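# Separate phone from its case and set both apart

## Task

Get the phone out of its case and leave the phone and the case resting at least one finger-width from each other. Both must stay where they are without any gripper holding or propping them, and at the end the grippers must have released everything and pulled back.

## Robot and tools

Robot: two arms, left_arm and right_arm, each with a parallel gripper. All positions use one shared scene frame. Its origin sits on the table surface midway between the arms, +x points out across the table, +z points up, and left_arm is mounted on the +y side. The names left and right refer to the arms, not to sides of a camera image. On each gripper the fingers extend along its own +z axis and close along its own y axis. The reported end_effector_position is the point between the finger pads, roughly 1 cm short of the fingertips.

Row format (shared by execute_actions and move): one flat list of 16 numbers covering both arms, even if only one moves. Order: left_arm x, y, z, qw, qx, qy, qz, opening, then right_arm x, y, z, qw, qx, qy, qz, opening. x, y, z are an absolute target position in metres in the scene frame; the quaternion is an absolute target orientation, w first. So each arm part is a pose to reach, not an offset. opening runs from -1 (closed) to +1 (fully open, 0.093 m gap). A row is refused, and nothing is sent, if any target lies more than 0.6 m from that arm's last reported position along any axis of its gripper. To hold an arm still or keep its orientation, resend the exact pose from the last result before it stopped, rather than a drifted later reading.

execute_actions: argument actions is a list holding at most one item; optional pictures (boolean) toggles camera images, which come by default. An empty list only reports the current state. {"rows": [...], "steps": n} plays up to 15 rows, each for one control step of 1/30 s, with n at most 15 (default 15); if rows run out, the last repeats. {"steps": n} with no rows is a wait of up to 300 steps, counted from the previous result, so time spent composing the reply is included.

move: argument target is one 16-number row as above; speed is the top path speed in m/s, 0.002 to 0.5 (default 0.25), with turning capped at twice that in rad/s. Each gripper travels a straight line from its current pose toward its target, both paths finishing together in 0.5 to 10 s; a path longer than 10 s is cut short. Rotation takes the shorter direction. The opening is applied when the move begins. Paths do not avoid obstacles or the other arm, grippers can lag or overshoot the speed (most near full reach), and faster contact or a target set deeper past a surface means harder pressing.

wait: seconds from 0 to 10; the robot gets no new command meanwhile.

zoom_image: camera (cam_head_left, cam_head_right, cam_high, cam_left_wrist, cam_right_wrist, all 504x504) and region [x0, y0, x1, y1] in image pixels from the top-left, no more than 504 by 504; returns a closer view of the latest image.

Only call it once the goal holds by itself.

Controller behaviour: every control step the commanded pose is limited to 70 mm and 16 degrees from the measured pose; damped inverse kinematics favours position over orientation. Joint friction may leave the gripper up to about 31 mm short, and commands smaller than that may not move it. After an action ends, an arm continues only to its last clipped pose, so a distant target may need several calls; read the reported pose and send the remainder. Joint ranges (rad), base to gripper: waist -2.618 to 3.054, shoulder 0 to 3.142, elbow 0 to 3.142, wrist pitch -1.571 to 1.571, wrist yaw -1.571 to 1.571, wrist roll -2.094 to 2.094.

Reading results: the state line gives each arm's gripper position and quaternion (reported values may be off, more so far out). HELD marks control steps where some or all of a row was withheld; a pose unreachable line names an arm whose command the clearance check altered or blocked. A Hand target line shows where each gripper is being driven. A move adds a move: line with its outcome (done, off_target, moving, held, fault), any limits (paced = target was clipped; held = some steps blocked, after which the arm may jump faster), and each gripper's remaining distance. grip_measured is the finger motor on the opening scale: pads touch at about -0.94 and each mm of object width adds about 0.0208, with a fixed per-gripper error up to 0.02. It barely changes on contact, so judge grasps from images. Commanding below the object's width reading squeezes harder (about 50 to 62 N per pad at most, less on thin parts). Keep resending the closing number to keep a grip. The last joint value per arm is the finger gap in metres while unobstructed.

Heat: holding loads warms motors. MOTOR HOT appears at 75 °C; at 90 °C that arm halts for 10 s; at 100 °C it goes limp and drops. These show as OVER-TEMPERATURE FAULT lines. Avoid long heavy holds.

Cautions: never push rigid items off the table; keep the arms from striking or pressing each other; avoid drops, slams, hard impacts and heavy shoves; move smoothly. Loose objects may occasionally get a small external nudge, so check positions before finishing. The scene continues running between calls.

Each tool is called in YAML: its name, and indented under it one key for each argument.

## Session

execute_actions:
  actions: []

Scene clock: 0.00 s of 4200.00 s.
left_arm: end_effector_position=(+0.0363, +0.6186, +0.2480) grip_measured=+1.000 end_effector_quat_wxyz=(-0.102, -0.017, +0.881, +0.462) | right_arm: end_effector_position=(+0.4151, +0.0680, +0.1166) grip_measured=+0.985 end_effector_quat_wxyz=(+0.185, +0.502, +0.814, +0.226)
Joint positions: left_arm=[ 1.281  1.234  1.092 -0.532 -0.483  1.413  0.093] | right_arm=[ 0.688  1.986  1.604 -0.64   0.238  1.805  0.092]
Joint velocities: left_arm=[-0.027 -0.002  0.007 -0.007  0.081  0.051  0.   ] | right_arm=[-0.022  0.022 -0.012 -0.037 -0.007  0.007 -0.   ]
Motor temperatures (°C, as the motors report them): left_arm=[26 35 31 26 23 25] | right_arm=[26 31 25 32 23 26]
Hand target (left_arm): +0.036, +0.619, +0.248; -0.102, -0.017, +0.881, +0.462
Hand target (right_arm): +0.415, +0.068, +0.117; +0.185, +0.502, +0.814, +0.226
camera_calibration (this result's frames):
cam_left_wrist: T_world_to_cam=[[-0.0585506, -0.582536, -0.810693, 0.563032], [-0.807783, -0.449514, 0.381346, 0.257176], [-0.586566, 0.677192, -0.444243, -0.207337], [0, 0, 0, 1]] pos_world=[0.119092, 0.583998, 0.266265]
cam_right_wrist: T_world_to_cam=[[-0.727599, -0.412052, -0.548464, 0.390402], [-0.623266, 0.731089, 0.277576, 0.214806], [0.2866, 0.543803, -0.788758, 0.0229709], [0, 0, 0, 1]] pos_world=[0.411354, -0.00866833, 0.172615]

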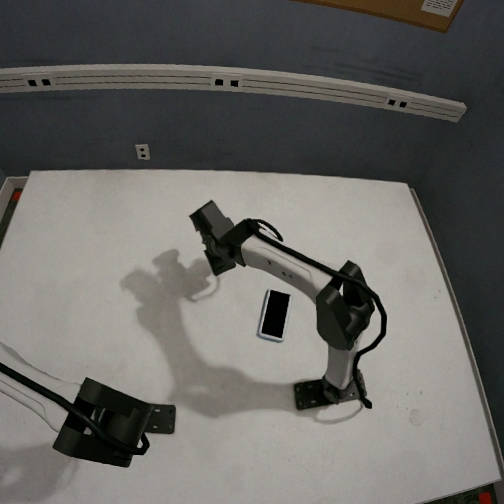

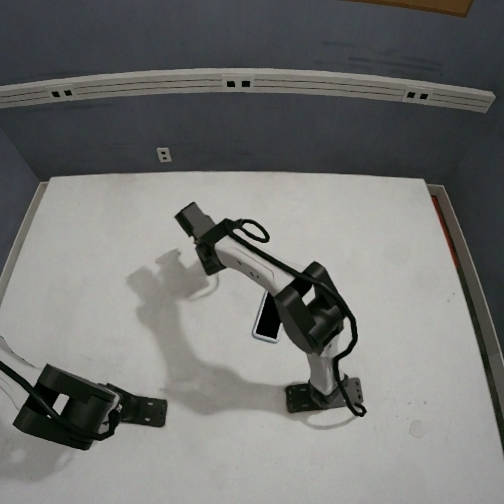

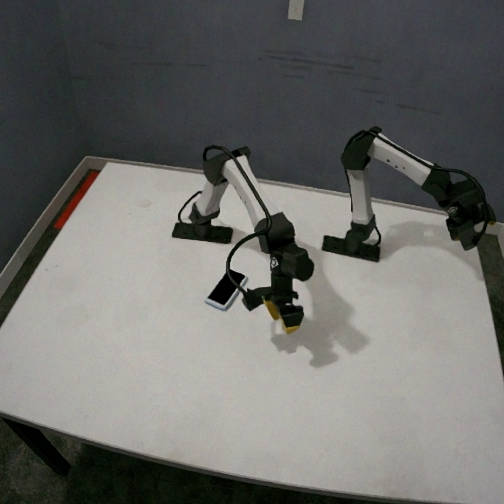

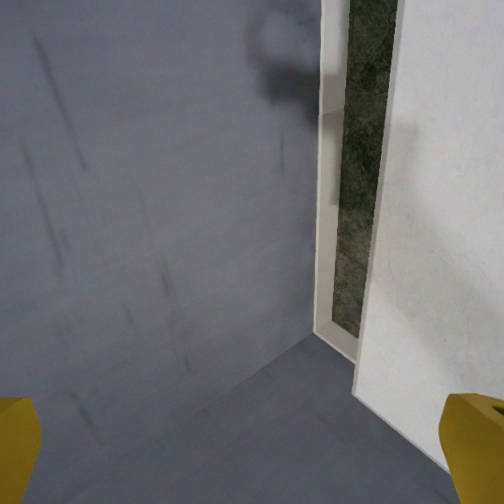

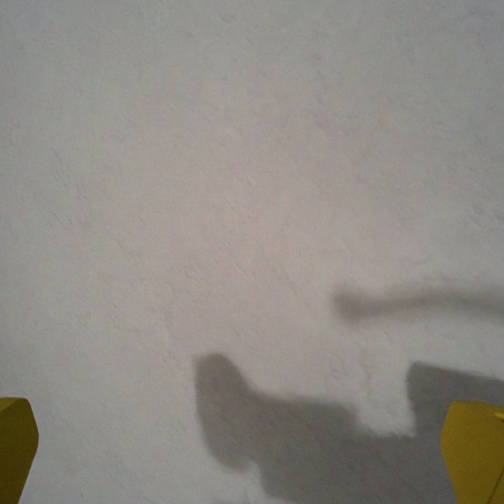

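zoom_image:
  camera: "cam_head_left"
  region: [235, 275, 315, 355]

zoom_image:
  camera: "cam_high"
  region: [185, 250, 275, 330]

Region (235, 275, 315, 355) of cam_head_left's 504x504 image, scaled by 6.300, with more detail than that image has.

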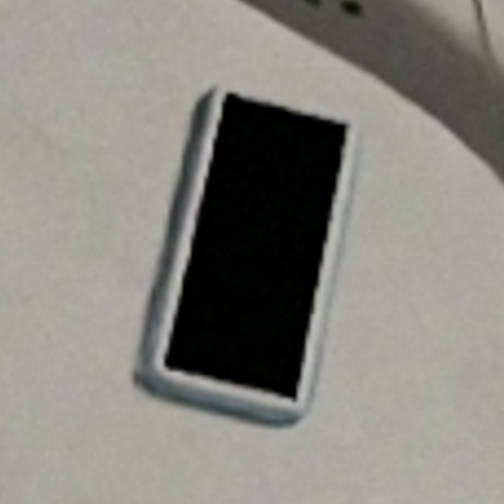

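Region (185, 250, 275, 330) of cam_high's 504x504 image, scaled by 5.600, with more detail than that image has.

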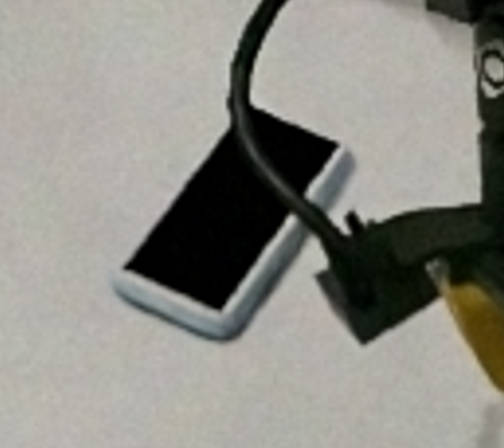

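move:
  target: [0.36, 0.29, 0.15, 0.4995, -0.0378, 0.8652, 0.0218, 1, 0.253, -0.102, 0.11, 0, 0.1305, 0.9914, 0, 1]
  speed: 0.4

move:
  target: [0.27, 0.112, 0.07, 0.5375, 0.4329, 0.6182, -0.3763, 1, 0.253, -0.102, 0.075, 0, 0.1305, 0.9914, 0, 1]
  speed: 0.35

Scene clock: 76.37 s of 4200.00 s.
left_arm: end_effector_position=(+0.3730, +0.3010, +0.1720) grip_measured=+1.000 end_effector_quat_wxyz=(+0.538, -0.042, +0.842, +0.020) | right_arm: end_effector_position=(+0.2621, -0.0949, +0.1119) grip_measured=+0.985 end_effector_quat_wxyz=(+0.012, +0.129, +0.992, +0.004)
Joint positions: left_arm=[0.201 1.244 0.641 0.169 0.043 0.008 0.093] | right_arm=[ 0.513  1.588  1.256 -1.215  0.009  0.85   0.092]
Joint velocities: left_arm=[ 0.017 -0.022  0.007  0.007 -0.007  0.007  0.   ] | right_arm=[ 0.002  0.007  0.007 -0.022 -0.007 -0.007 -0.   ]
Motor temperatures (°C, as the motors report them): left_arm=[26 35 38 33 23 25] | right_arm=[26 49 34 33 23 26]
Hand target (left_arm): +0.368, +0.296, +0.151; +0.518, -0.042, +0.854, +0.017
Hand target (right_arm): +0.255, -0.103, +0.109; +0.002, +0.129, +0.992, -0.006
Off the commanded pose (left_arm): 0.028 m, 5 deg.
Off the commanded pose (right_arm): 0.012 m, 1 deg.
After step 90, 70.53 s passed at rest.
move: off_target (left_arm, right_arm)
camera_calibration (this result's frames):
cam_left_wrist: T_world_to_cam=[[0.0825, -0.996399, 0.0195839, 0.265253], [-0.757482, -0.0754638, -0.64848, 0.461182], [0.647623, 0.0386652, -0.76098, -0.0421871], [0, 0, 0, 1]] pos_world=[0.354775, 0.300731, 0.261769]
cam_right_wrist: T_world_to_cam=[[-0.236632, -0.971578, -0.00646934, -0.0330715], [-0.888914, 0.213801, 0.405119, 0.246075], [-0.392221, 0.101615, -0.914241, 0.301722], [0, 0, 0, 1]] pos_world=[0.329255, -0.115402, 0.175943]

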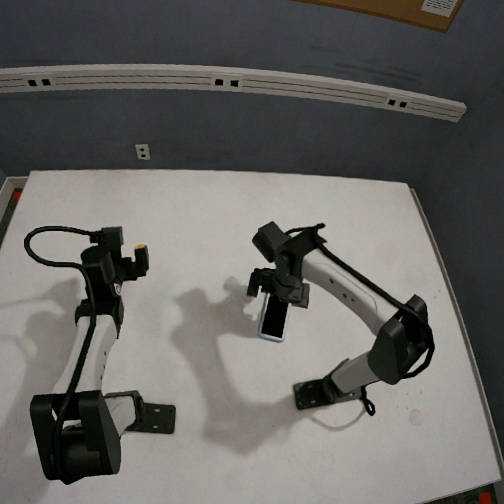

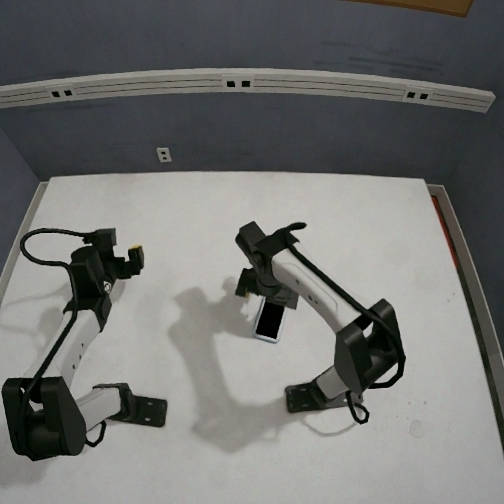

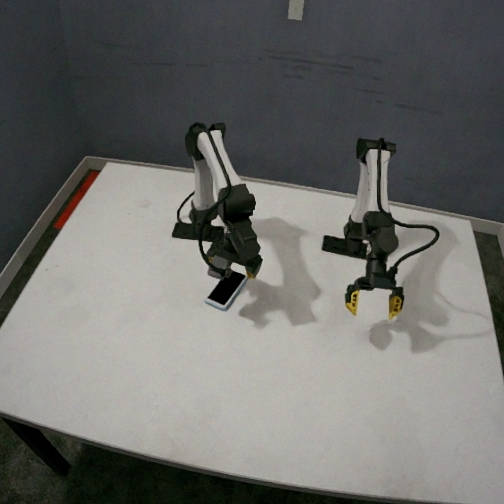

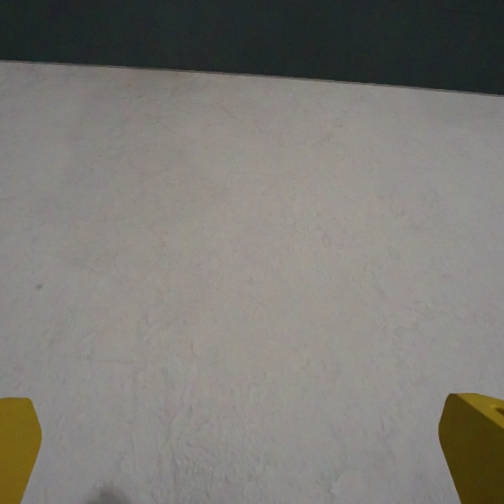

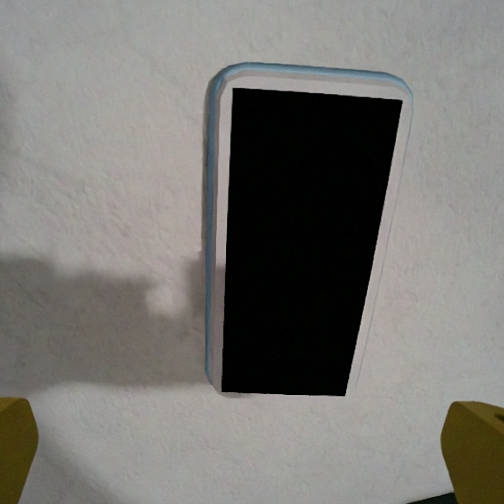

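Scene clock: 79.07 s of 4200.00 s.
left_arm: end_effector_position=(+0.2741, +0.1127, +0.0646) grip_measured=+1.000 end_effector_quat_wxyz=(+0.547, +0.427, +0.618, -0.370) | right_arm: end_effector_position=(+0.2561, -0.0986, +0.0816) grip_measured=+0.985 end_effector_quat_wxyz=(+0.008, +0.129, +0.992, +0.002)
Joint positions: left_arm=[0.122 1.919 0.311 1.214 1.231 0.384 0.093] | right_arm=[ 0.513  1.588  1.134 -1.103  0.008  0.85   0.092]
Joint velocities: left_arm=[-0.022 -0.002  0.002  0.066 -0.066 -0.007  0.   ] | right_arm=[ 0.007 -0.002 -0.027 -0.022  0.007  0.022 -0.001]
Motor temperatures (°C, as the motors report them): left_arm=[26 35 38 33 23 25] | right_arm=[26 48 34 32 23 26]
Hand target (left_arm): +0.276, +0.109, +0.064; +0.545, +0.431, +0.613, -0.375
Hand target (right_arm): +0.253, -0.102, +0.075; -0.000, +0.130, +0.991, -0.000
Off the commanded pose (left_arm): 0.007 m, 1 deg.
Off the commanded pose (right_arm): 0.008 m, 1 deg.
move: done
camera_calibration (this result's frames):
cam_left_wrist: T_world_to_cam=[[-0.936563, -0.350463, -0.00496418, 0.296061], [-0.182196, 0.498896, -0.847294, 0.0928684], [0.299422, -0.79264, -0.531101, 0.121699], [0, 0, 0, 1]] pos_world=[0.257761, 0.15389, 0.144791]
cam_right_wrist: T_world_to_cam=[[-0.236635, -0.971599, -0.000170496, -0.0388371], [-0.885209, 0.215522, 0.412257, 0.252468], [-0.400512, 0.0977052, -0.911068, 0.27346], [0, 0, 0, 1]] pos_world=[0.323821, -0.118865, 0.145052]

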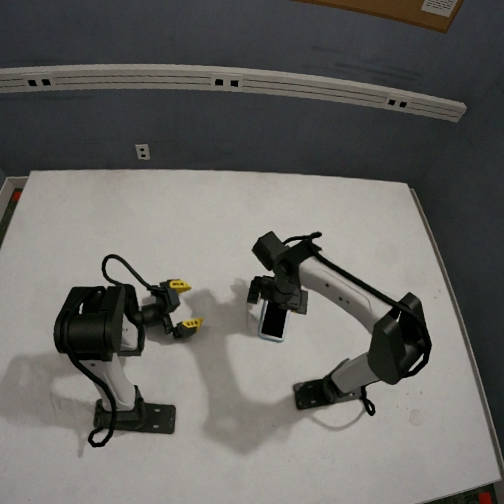

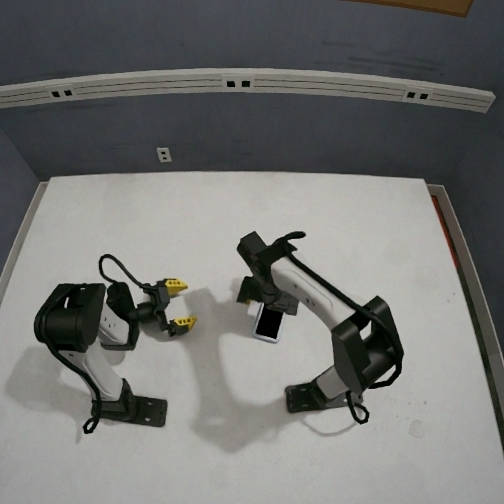

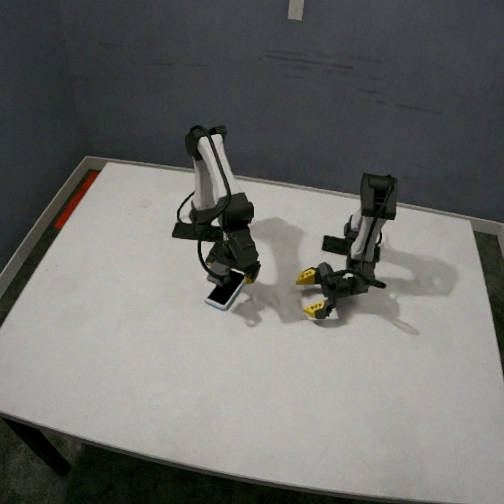

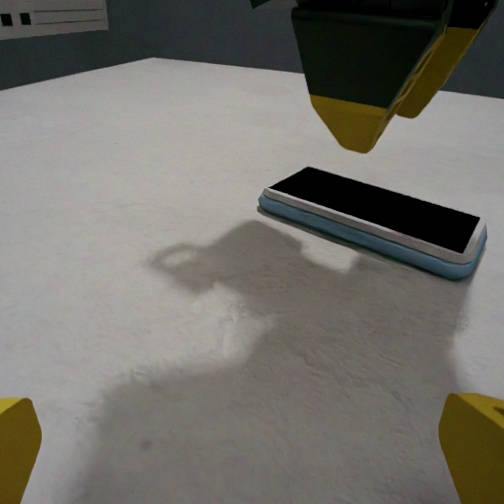

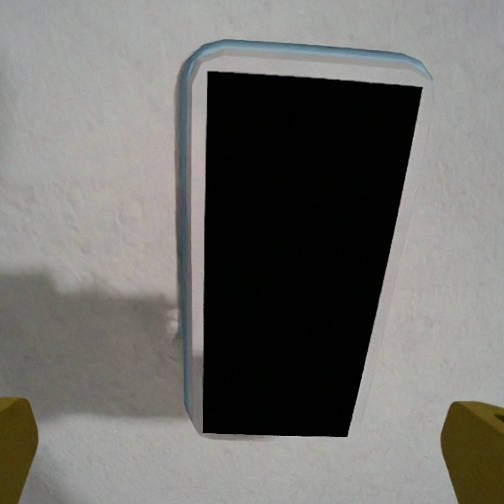

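move:
  target: [0.2741, 0.1127, 0.0646, 0.547, 0.427, 0.618, -0.37, 1, 0.2475, -0.122, 0.048, 0, 0.1478, 0.989, 0, 1]
  speed: 0.06

Scene clock: 96.00 s of 4200.00 s.
left_arm: end_effector_position=(+0.2744, +0.1127, +0.0654) grip_measured=+1.000 end_effector_quat_wxyz=(+0.548, +0.428, +0.616, -0.369) | right_arm: end_effector_position=(+0.2502, -0.1192, +0.0503) grip_measured=+0.985 end_effector_quat_wxyz=(+0.001, +0.148, +0.989, -0.005)
Joint positions: left_arm=[0.122 1.919 0.311 1.221 1.231 0.381 0.093] | right_arm=[ 0.459  1.579  0.996 -0.993  0.008  0.835  0.092]
Joint velocities: left_arm=[-0.012 -0.007  0.002 -0.081 -0.022  0.022  0.   ] | right_arm=[-0.002 -0.007 -0.027 -0.007  0.037 -0.037  0.001]
Motor temperatures (°C, as the motors report them): left_arm=[26 35 36 33 23 25] | right_arm=[26 45 32 31 23 26]
Hand target (left_arm): +0.274, +0.113, +0.065; +0.547, +0.427, +0.618, -0.370
Hand target (right_arm): +0.248, -0.122, +0.048; +0.000, +0.148, +0.989, -0.001
Off the commanded pose (left_arm): 0.001 m, 0 deg.
Off the commanded pose (right_arm): 0.005 m, 1 deg.
After step 90, 12.77 s passed at rest.
move: done
camera_calibration (this result's frames):
cam_left_wrist: T_world_to_cam=[[-0.936538, -0.350455, -0.00882662, 0.296575], [-0.178462, 0.498283, -0.848449, 0.0927174], [0.301741, -0.793029, -0.529204, 0.121315], [0, 0, 0, 1]] pos_world=[0.257695, 0.153943, 0.145484]
cam_right_wrist: T_world_to_cam=[[-0.27378, -0.961699, 0.013396, -0.0504107], [-0.869684, 0.253485, 0.42355, 0.264683], [-0.410723, 0.104309, -0.905774, 0.247746], [0, 0, 0, 1]] pos_world=[0.318144, -0.141415, 0.112971]

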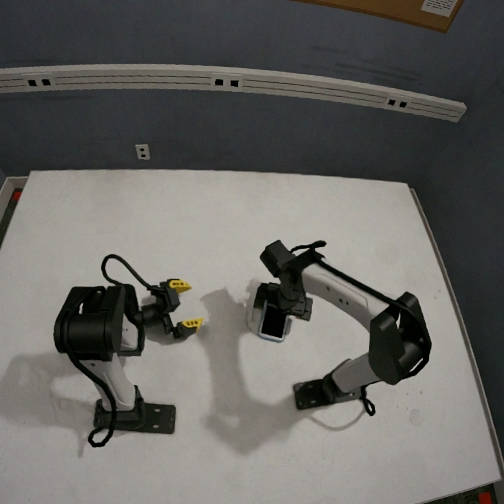

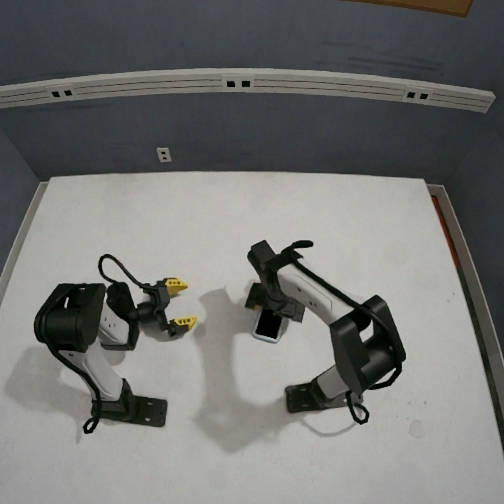

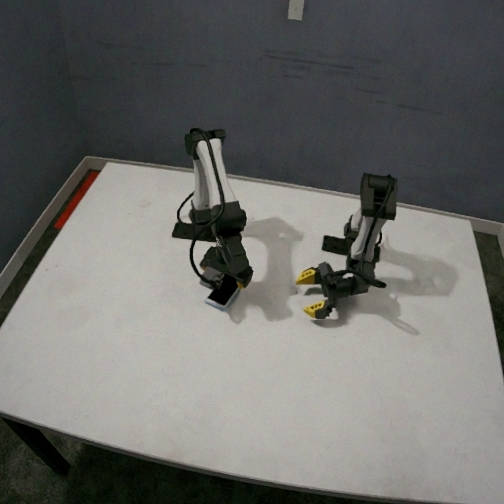

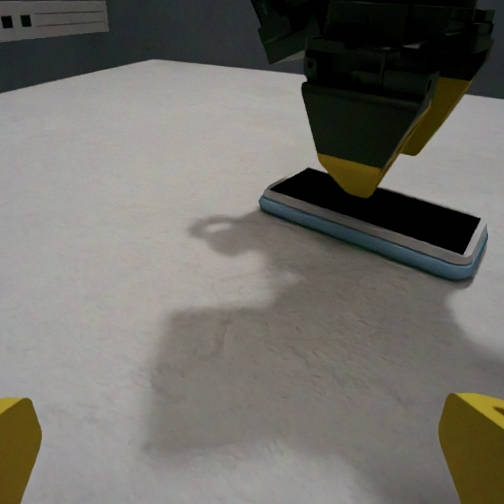

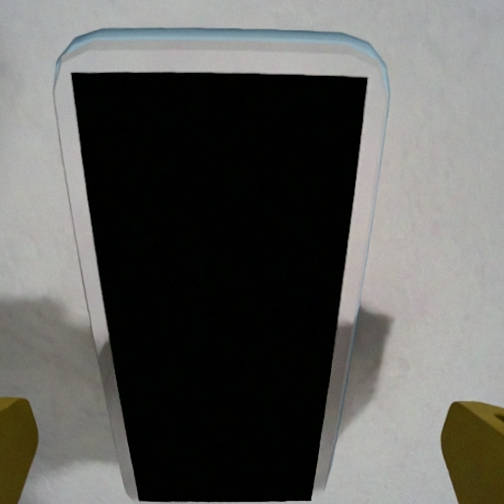

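zoom_image:
  camera: "cam_left_wrist"
  region: [250, 150, 500, 290]

Region (250, 150, 500, 290) of cam_left_wrist's 504x504 image, scaled by 2.016, with more detail than that image has; it fills the top 282 rows of this view, and the rest is white.

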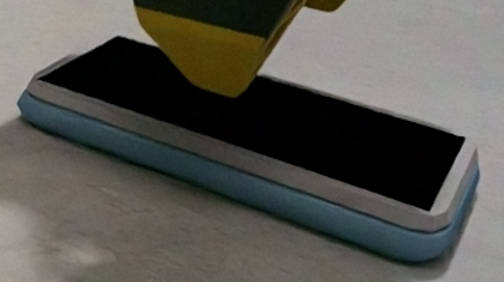

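move:
  target: [0.2741, 0.1127, 0.0646, 0.547, 0.427, 0.618, -0.37, 1, 0.2518, -0.1194, 0.021, 0, 0.1478, 0.989, 0, 1]
  speed: 0.04

Scene clock: 129.67 s of 4200.00 s.
left_arm: end_effector_position=(+0.2744, +0.1127, +0.0654) grip_measured=+1.000 end_effector_quat_wxyz=(+0.548, +0.428, +0.616, -0.369) | right_arm: end_effector_position=(+0.2565, -0.1152, +0.0307) grip_measured=+0.985 end_effector_quat_wxyz=(+0.012, +0.148, +0.989, +0.006)
Joint positions: left_arm=[0.122 1.919 0.311 1.221 1.231 0.381 0.093] | right_arm=[ 0.459  1.609  0.942 -0.878  0.007  0.835  0.092]
Joint velocities: left_arm=[-0.007 -0.012  0.002 -0.037  0.11  -0.051  0.   ] | right_arm=[-0.007  0.007 -0.002  0.022  0.037  0.007  0.   ]
Motor temperatures (°C, as the motors report them): left_arm=[26 36 34 33 23 25] | right_arm=[26 43 31 30 23 26]
Hand target (left_arm): +0.274, +0.113, +0.065; +0.547, +0.427, +0.618, -0.370
Hand target (right_arm): +0.252, -0.119, +0.021; -0.000, +0.148, +0.989, -0.000
Off the commanded pose (left_arm): 0.001 m, 0 deg.
Off the commanded pose (right_arm): 0.012 m, 2 deg.
After step 90, 29.50 s passed at rest.
move: off_target (right_arm)
camera_calibration (this result's frames):
cam_left_wrist: T_world_to_cam=[[-0.936538, -0.350455, -0.00882662, 0.296575], [-0.178462, 0.498283, -0.848449, 0.0927174], [0.301741, -0.793029, -0.529204, 0.121315], [0, 0, 0, 1]] pos_world=[0.257695, 0.153943, 0.145484]
cam_right_wrist: T_world_to_cam=[[-0.273822, -0.961732, -0.00963988, -0.0439246], [-0.880509, 0.246638, 0.404812, 0.280062], [-0.386943, 0.119334, -0.914349, 0.228047], [0, 0, 0, 1]] pos_world=[0.322811, -0.138531, 0.0947193]

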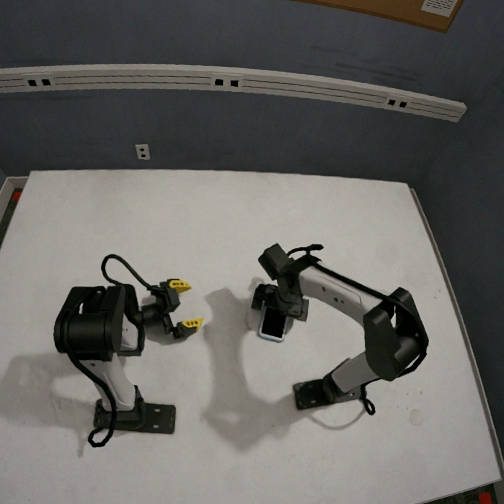

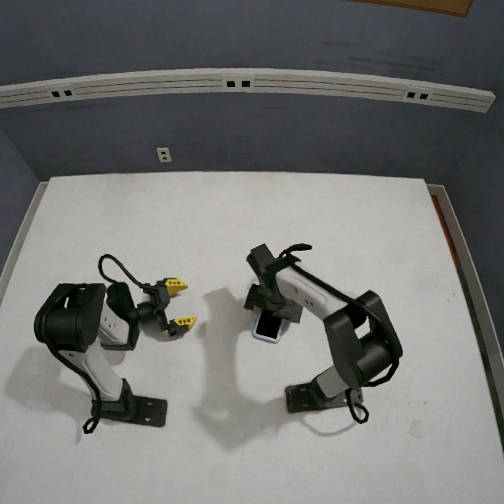

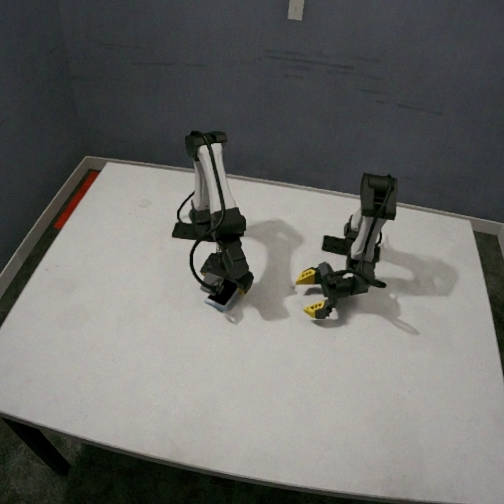

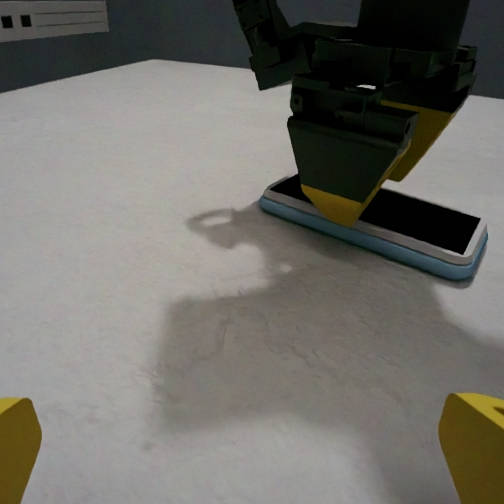

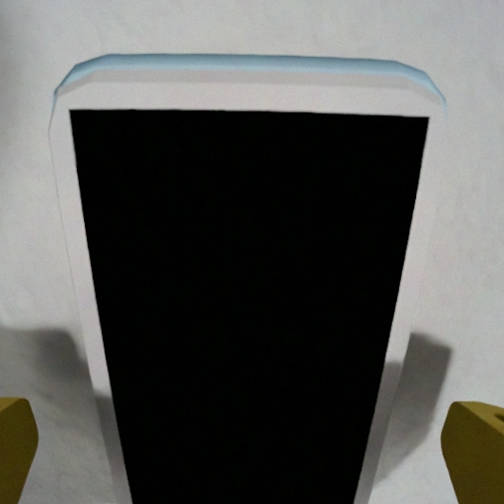

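move:
  target: [0.2741, 0.1127, 0.0646, 0.547, 0.427, 0.618, -0.37, 1, 0.2531, -0.1172, 0.0195, -0.009, 0.148, 0.989, -0.0044, 0.72]
  speed: 0.02

Scene clock: 144.03 s of 4200.00 s.
left_arm: end_effector_position=(+0.2744, +0.1127, +0.0654) grip_measured=+1.000 end_effector_quat_wxyz=(+0.548, +0.428, +0.616, -0.369) | right_arm: end_effector_position=(+0.2545, -0.1159, +0.0237) grip_measured=+0.722 end_effector_quat_wxyz=(+0.001, +0.148, +0.989, -0.002)
Joint positions: left_arm=[0.122 1.919 0.311 1.221 1.231 0.381 0.093] | right_arm=[ 0.459  1.637  0.942 -0.877  0.004  0.835  0.08 ]
Joint velocities: left_arm=[-0.007  0.002 -0.012  0.022 -0.007  0.037  0.   ] | right_arm=[-0.017 -0.002  0.012 -0.051  0.051  0.037 -0.002]
Motor temperatures (°C, as the motors report them): left_arm=[26 36 33 33 23 25] | right_arm=[26 41 31 29 23 26]
Hand target (left_arm): +0.274, +0.113, +0.065; +0.547, +0.427, +0.618, -0.370
Hand target (right_arm): +0.253, -0.117, +0.019; -0.009, +0.148, +0.989, -0.005
Off the commanded pose (left_arm): 0.001 m, 0 deg.
Off the commanded pose (right_arm): 0.005 m, 1 deg.
After step 90, 9.93 s passed at rest.
move: done
camera_calibration (this result's frames):
cam_left_wrist: T_world_to_cam=[[-0.936538, -0.350455, -0.00882662, 0.296575], [-0.178462, 0.498283, -0.848449, 0.0927174], [0.301741, -0.793029, -0.529204, 0.121315], [0, 0, 0, 1]] pos_world=[0.257695, 0.153943, 0.145484]
cam_right_wrist: T_world_to_cam=[[-0.273804, -0.961752, 0.00800397, -0.0455944], [-0.870239, 0.251278, 0.423725, 0.278712], [-0.409529, 0.109052, -0.905756, 0.225269], [0, 0, 0, 1]] pos_world=[0.322317, -0.138451, 0.0863064]

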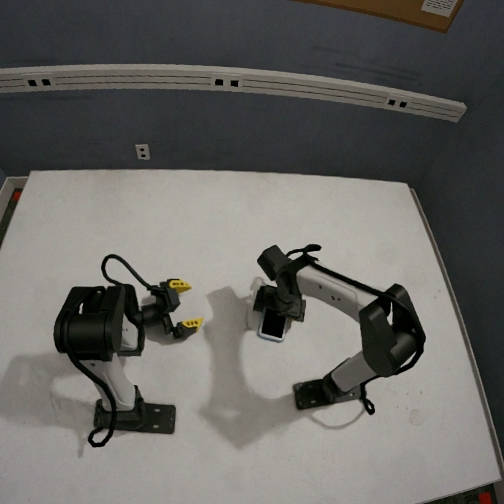

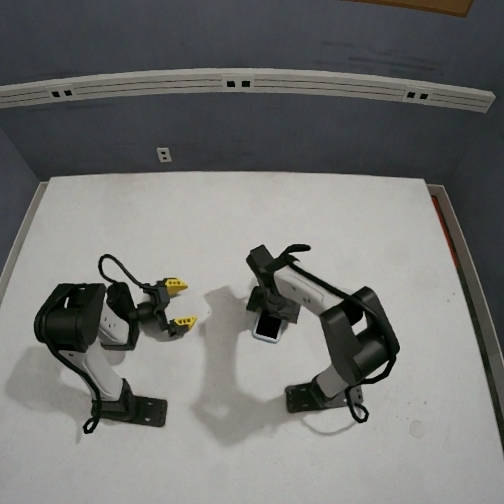

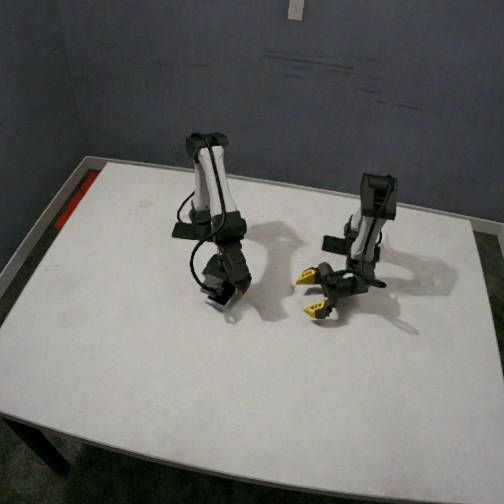

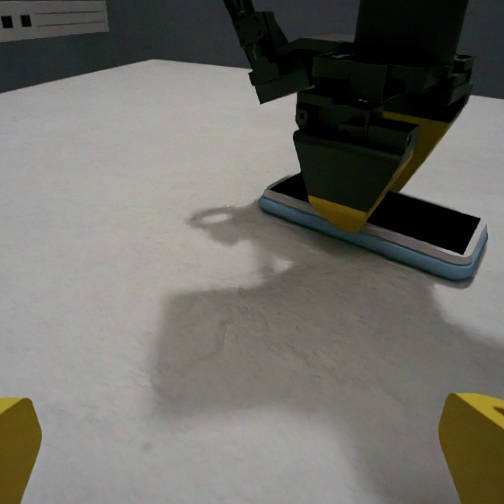

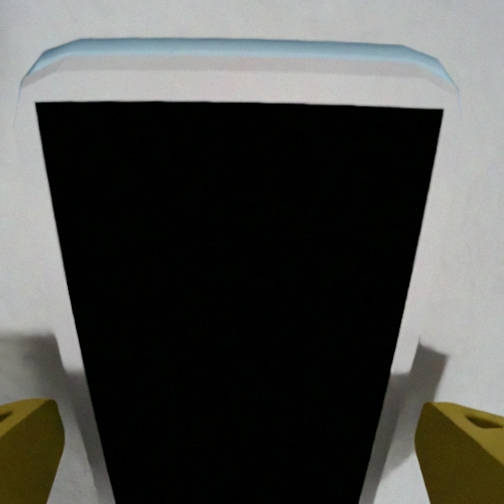

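zoom_image:
  camera: "cam_left_wrist"
  region: [290, 180, 410, 265]

zoom_image:
  camera: "cam_right_wrist"
  region: [10, 350, 170, 504]

zoom_image:
  camera: "cam_right_wrist"
  region: [330, 350, 490, 504]

Region (290, 180, 410, 265) of cam_left_wrist's 504x504 image, scaled by 4.200, with more detail than that image has; it fills the top 357 rows of this view, and the rest is white.

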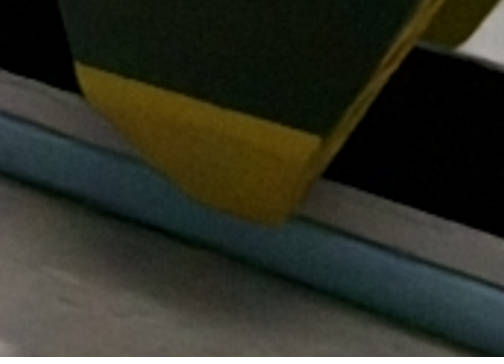

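Region (10, 350, 170, 504) of cam_right_wrist's 504x504 image, scaled by 3.150, with more detail than that image has; it fills the top 485 rows of this view, and the rest is white.

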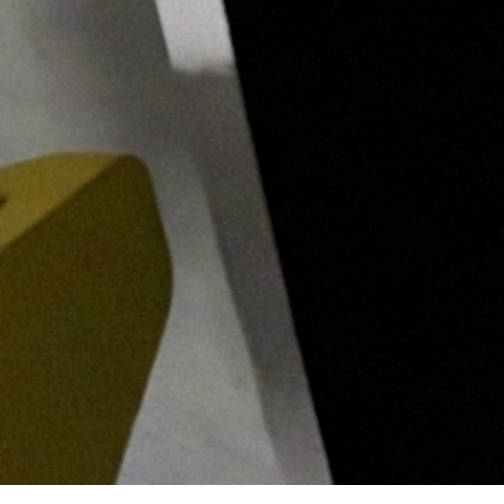

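Region (330, 350, 490, 504) of cam_right_wrist's 504x504 image, scaled by 3.150, with more detail than that image has; it fills the top 485 rows of this view, and the rest is white.

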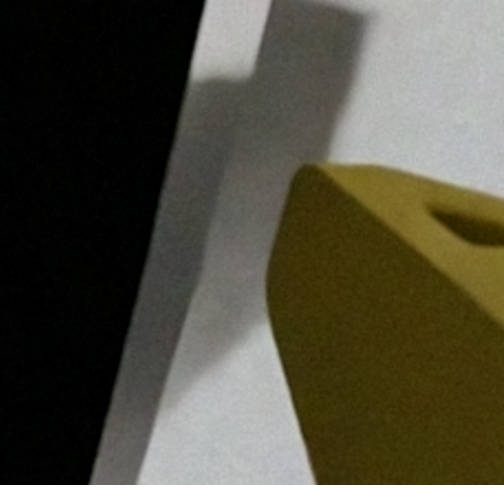

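move:
  target: [0.2741, 0.1127, 0.0646, 0.547, 0.427, 0.618, -0.37, 1, 0.2559, -0.1151, 0.0282, 0.0093, 0.148, 0.989, 0.0022, 0.65]
  speed: 0.008

Scene clock: 165.90 s of 4200.00 s.
left_arm: end_effector_position=(+0.2744, +0.1127, +0.0654) grip_measured=+1.000 end_effector_quat_wxyz=(+0.548, +0.428, +0.616, -0.369) | right_arm: end_effector_position=(+0.2545, -0.1158, +0.0237) grip_measured=+0.652 end_effector_quat_wxyz=(+0.001, +0.148, +0.989, -0.002)
Joint positions: left_arm=[0.122 1.919 0.311 1.221 1.231 0.381 0.093] | right_arm=[ 0.459  1.637  0.942 -0.877  0.004  0.835  0.076]
Joint velocities: left_arm=[-0.007 -0.002 -0.012  0.022  0.007  0.022  0.   ] | right_arm=[-0.002  0.007  0.007 -0.022 -0.095  0.051  0.   ]
Motor temperatures (°C, as the motors report them): left_arm=[26 36 32 34 23 25] | right_arm=[26 40 32 29 23 26]
Hand target (left_arm): +0.274, +0.113, +0.065; +0.547, +0.427, +0.618, -0.370
Hand target (right_arm): +0.256, -0.115, +0.028; +0.009, +0.148, +0.989, +0.002
Off the commanded pose (left_arm): 0.001 m, 0 deg.
Off the commanded pose (right_arm): 0.005 m, 1 deg.
After step 90, 17.50 s passed at rest.
move: done
camera_calibration (this result's frames):
cam_left_wrist: T_world_to_cam=[[-0.936538, -0.350455, -0.00882662, 0.296575], [-0.178462, 0.498283, -0.848449, 0.0927174], [0.301741, -0.793029, -0.529204, 0.121315], [0, 0, 0, 1]] pos_world=[0.257695, 0.153943, 0.145484]
cam_right_wrist: T_world_to_cam=[[-0.273803, -0.961755, 0.00774269, -0.0455448], [-0.870156, 0.251139, 0.423977, 0.278627], [-0.409707, 0.109349, -0.90564, 0.225326], [0, 0, 0, 1]] pos_world=[0.322296, -0.138416, 0.0862855]

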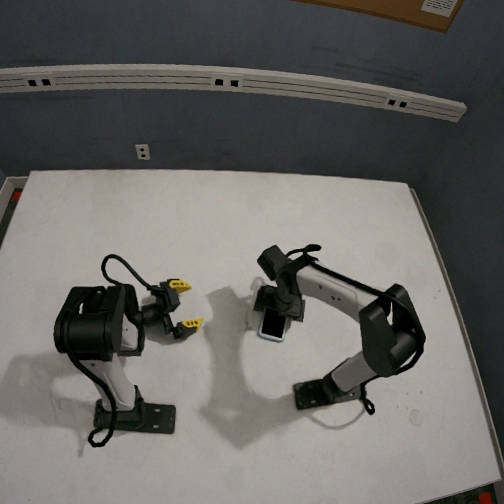

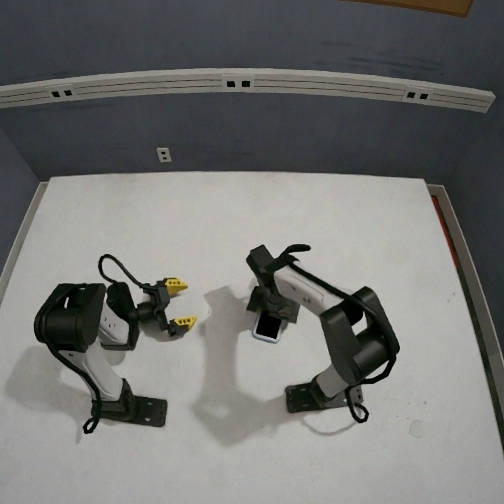

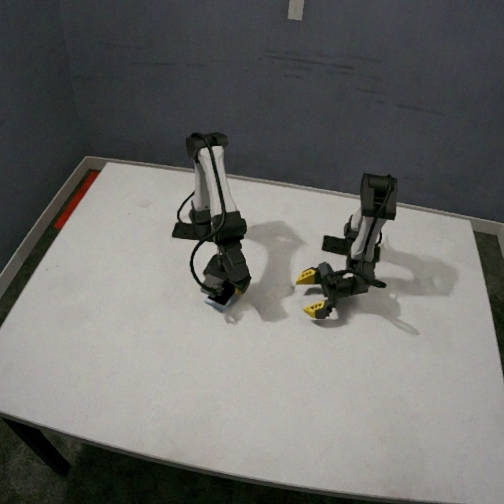

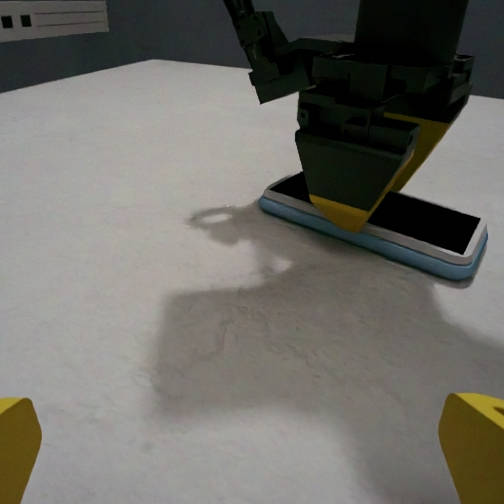

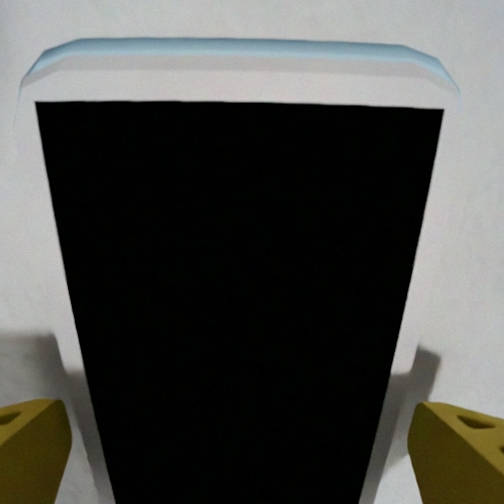

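zoom_image:
  camera: "cam_left_wrist"
  region: [300, 190, 400, 260]

zoom_image:
  camera: "cam_right_wrist"
  region: [10, 350, 170, 504]

zoom_image:
  camera: "cam_right_wrist"
  region: [330, 350, 490, 504]

Region (300, 190, 400, 260) of cam_left_wrist's 504x504 image, scaled by 5.040, with more detail than that image has; it fills the top 353 rows of this view, and the rest is white.

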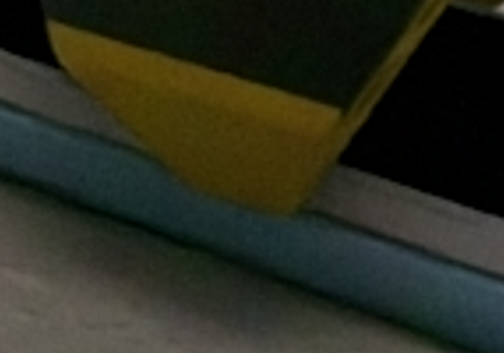

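Region (10, 350, 170, 504) of cam_right_wrist's 504x504 image, scaled by 3.150, with more detail than that image has; it fills the top 485 rows of this view, and the rest is white.

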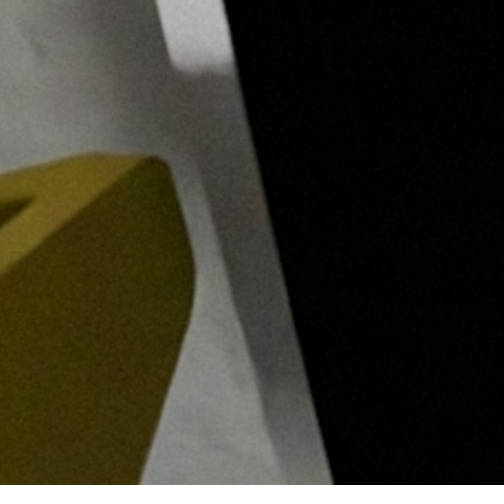

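Region (330, 350, 490, 504) of cam_right_wrist's 504x504 image, scaled by 3.150, with more detail than that image has; it fills the top 485 rows of this view, and the rest is white.

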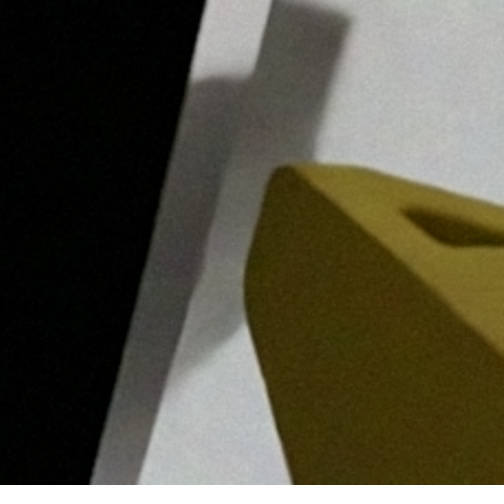

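execute_actions:
  actions:
    - {"rows": [[0.2741, 0.1127, 0.0646, 0.547, 0.427, 0.618, -0.37, 1, 0.256, -0.115, 0.0286, 0.01, 0.148, 0.989, 0.0026, 0.65], [0.2741, 0.1127, 0.0646, 0.547, 0.427, 0.618, -0.37, 1, 0.2561, -0.1149, 0.029, 0.0107, 0.148, 0.989, 0.003, 0.65], [0.2741, 0.1127, 0.0646, 0.547, 0.427, 0.618, -0.37, 1, 0.2563, -0.1148, 0.0294, 0.0114, 0.148, 0.989, 0.0033, 0.65], [0.2741, 0.1127, 0.0646, 0.547, 0.427, 0.618, -0.37, 1, 0.2564, -0.1147, 0.0297, 0.012, 0.148, 0.989, 0.0036, 0.65]], "steps": 15}
  pictures: false

Scene clock: 179.63 s of 4200.00 s.
left_arm: end_effector_position=(+0.2744, +0.1127, +0.0654) grip_measured=+1.000 end_effector_quat_wxyz=(+0.548, +0.428, +0.616, -0.369) | right_arm: end_effector_position=(+0.2554, -0.1154, +0.0266) grip_measured=+0.652 end_effector_quat_wxyz=(+0.006, +0.148, +0.989, +0.002)
Joint positions: left_arm=[0.122 1.919 0.311 1.221 1.231 0.381 0.093] | right_arm=[ 0.459  1.625  0.942 -0.877  0.004  0.835  0.076]
Joint velocities: left_arm=[-0.007 -0.012 -0.007  0.051  0.007  0.051  0.   ] | right_arm=[-0.002 -0.002 -0.007 -0.11   0.066 -0.051 -0.   ]
Motor temperatures (°C, as the motors report them): left_arm=[26 36 32 34 23 25] | right_arm=[26 41 33 28 23 26]
Hand target (left_arm): +0.274, +0.113, +0.065; +0.547, +0.427, +0.618, -0.370
Hand target (right_arm): +0.256, -0.115, +0.030; +0.012, +0.148, +0.989, +0.004
Off the commanded pose (left_arm): 0.001 m, 0 deg.
Off the commanded pose (right_arm): 0.003 m, 1 deg.
Steps of this call (steps 1 to 90: nothing new was sent; then 10.23 s passed at rest; steps 91 to 105: all 15 steps of this action). Readings (end_effector_position):
91: left_arm (+0.2744, +0.1127, +0.0654) | right_arm (+0.2545, -0.1158, +0.0237)
92: left_arm (+0.2744, +0.1127, +0.0654) | right_arm (+0.2545, -0.1158, +0.0239)
94: left_arm (+0.2744, +0.1127, +0.0654) | right_arm (+0.2549, -0.1156, +0.0250)
98: left_arm (+0.2744, +0.1127, +0.0654) | right_arm (+0.2554, -0.1153, +0.0266)
105: the state above


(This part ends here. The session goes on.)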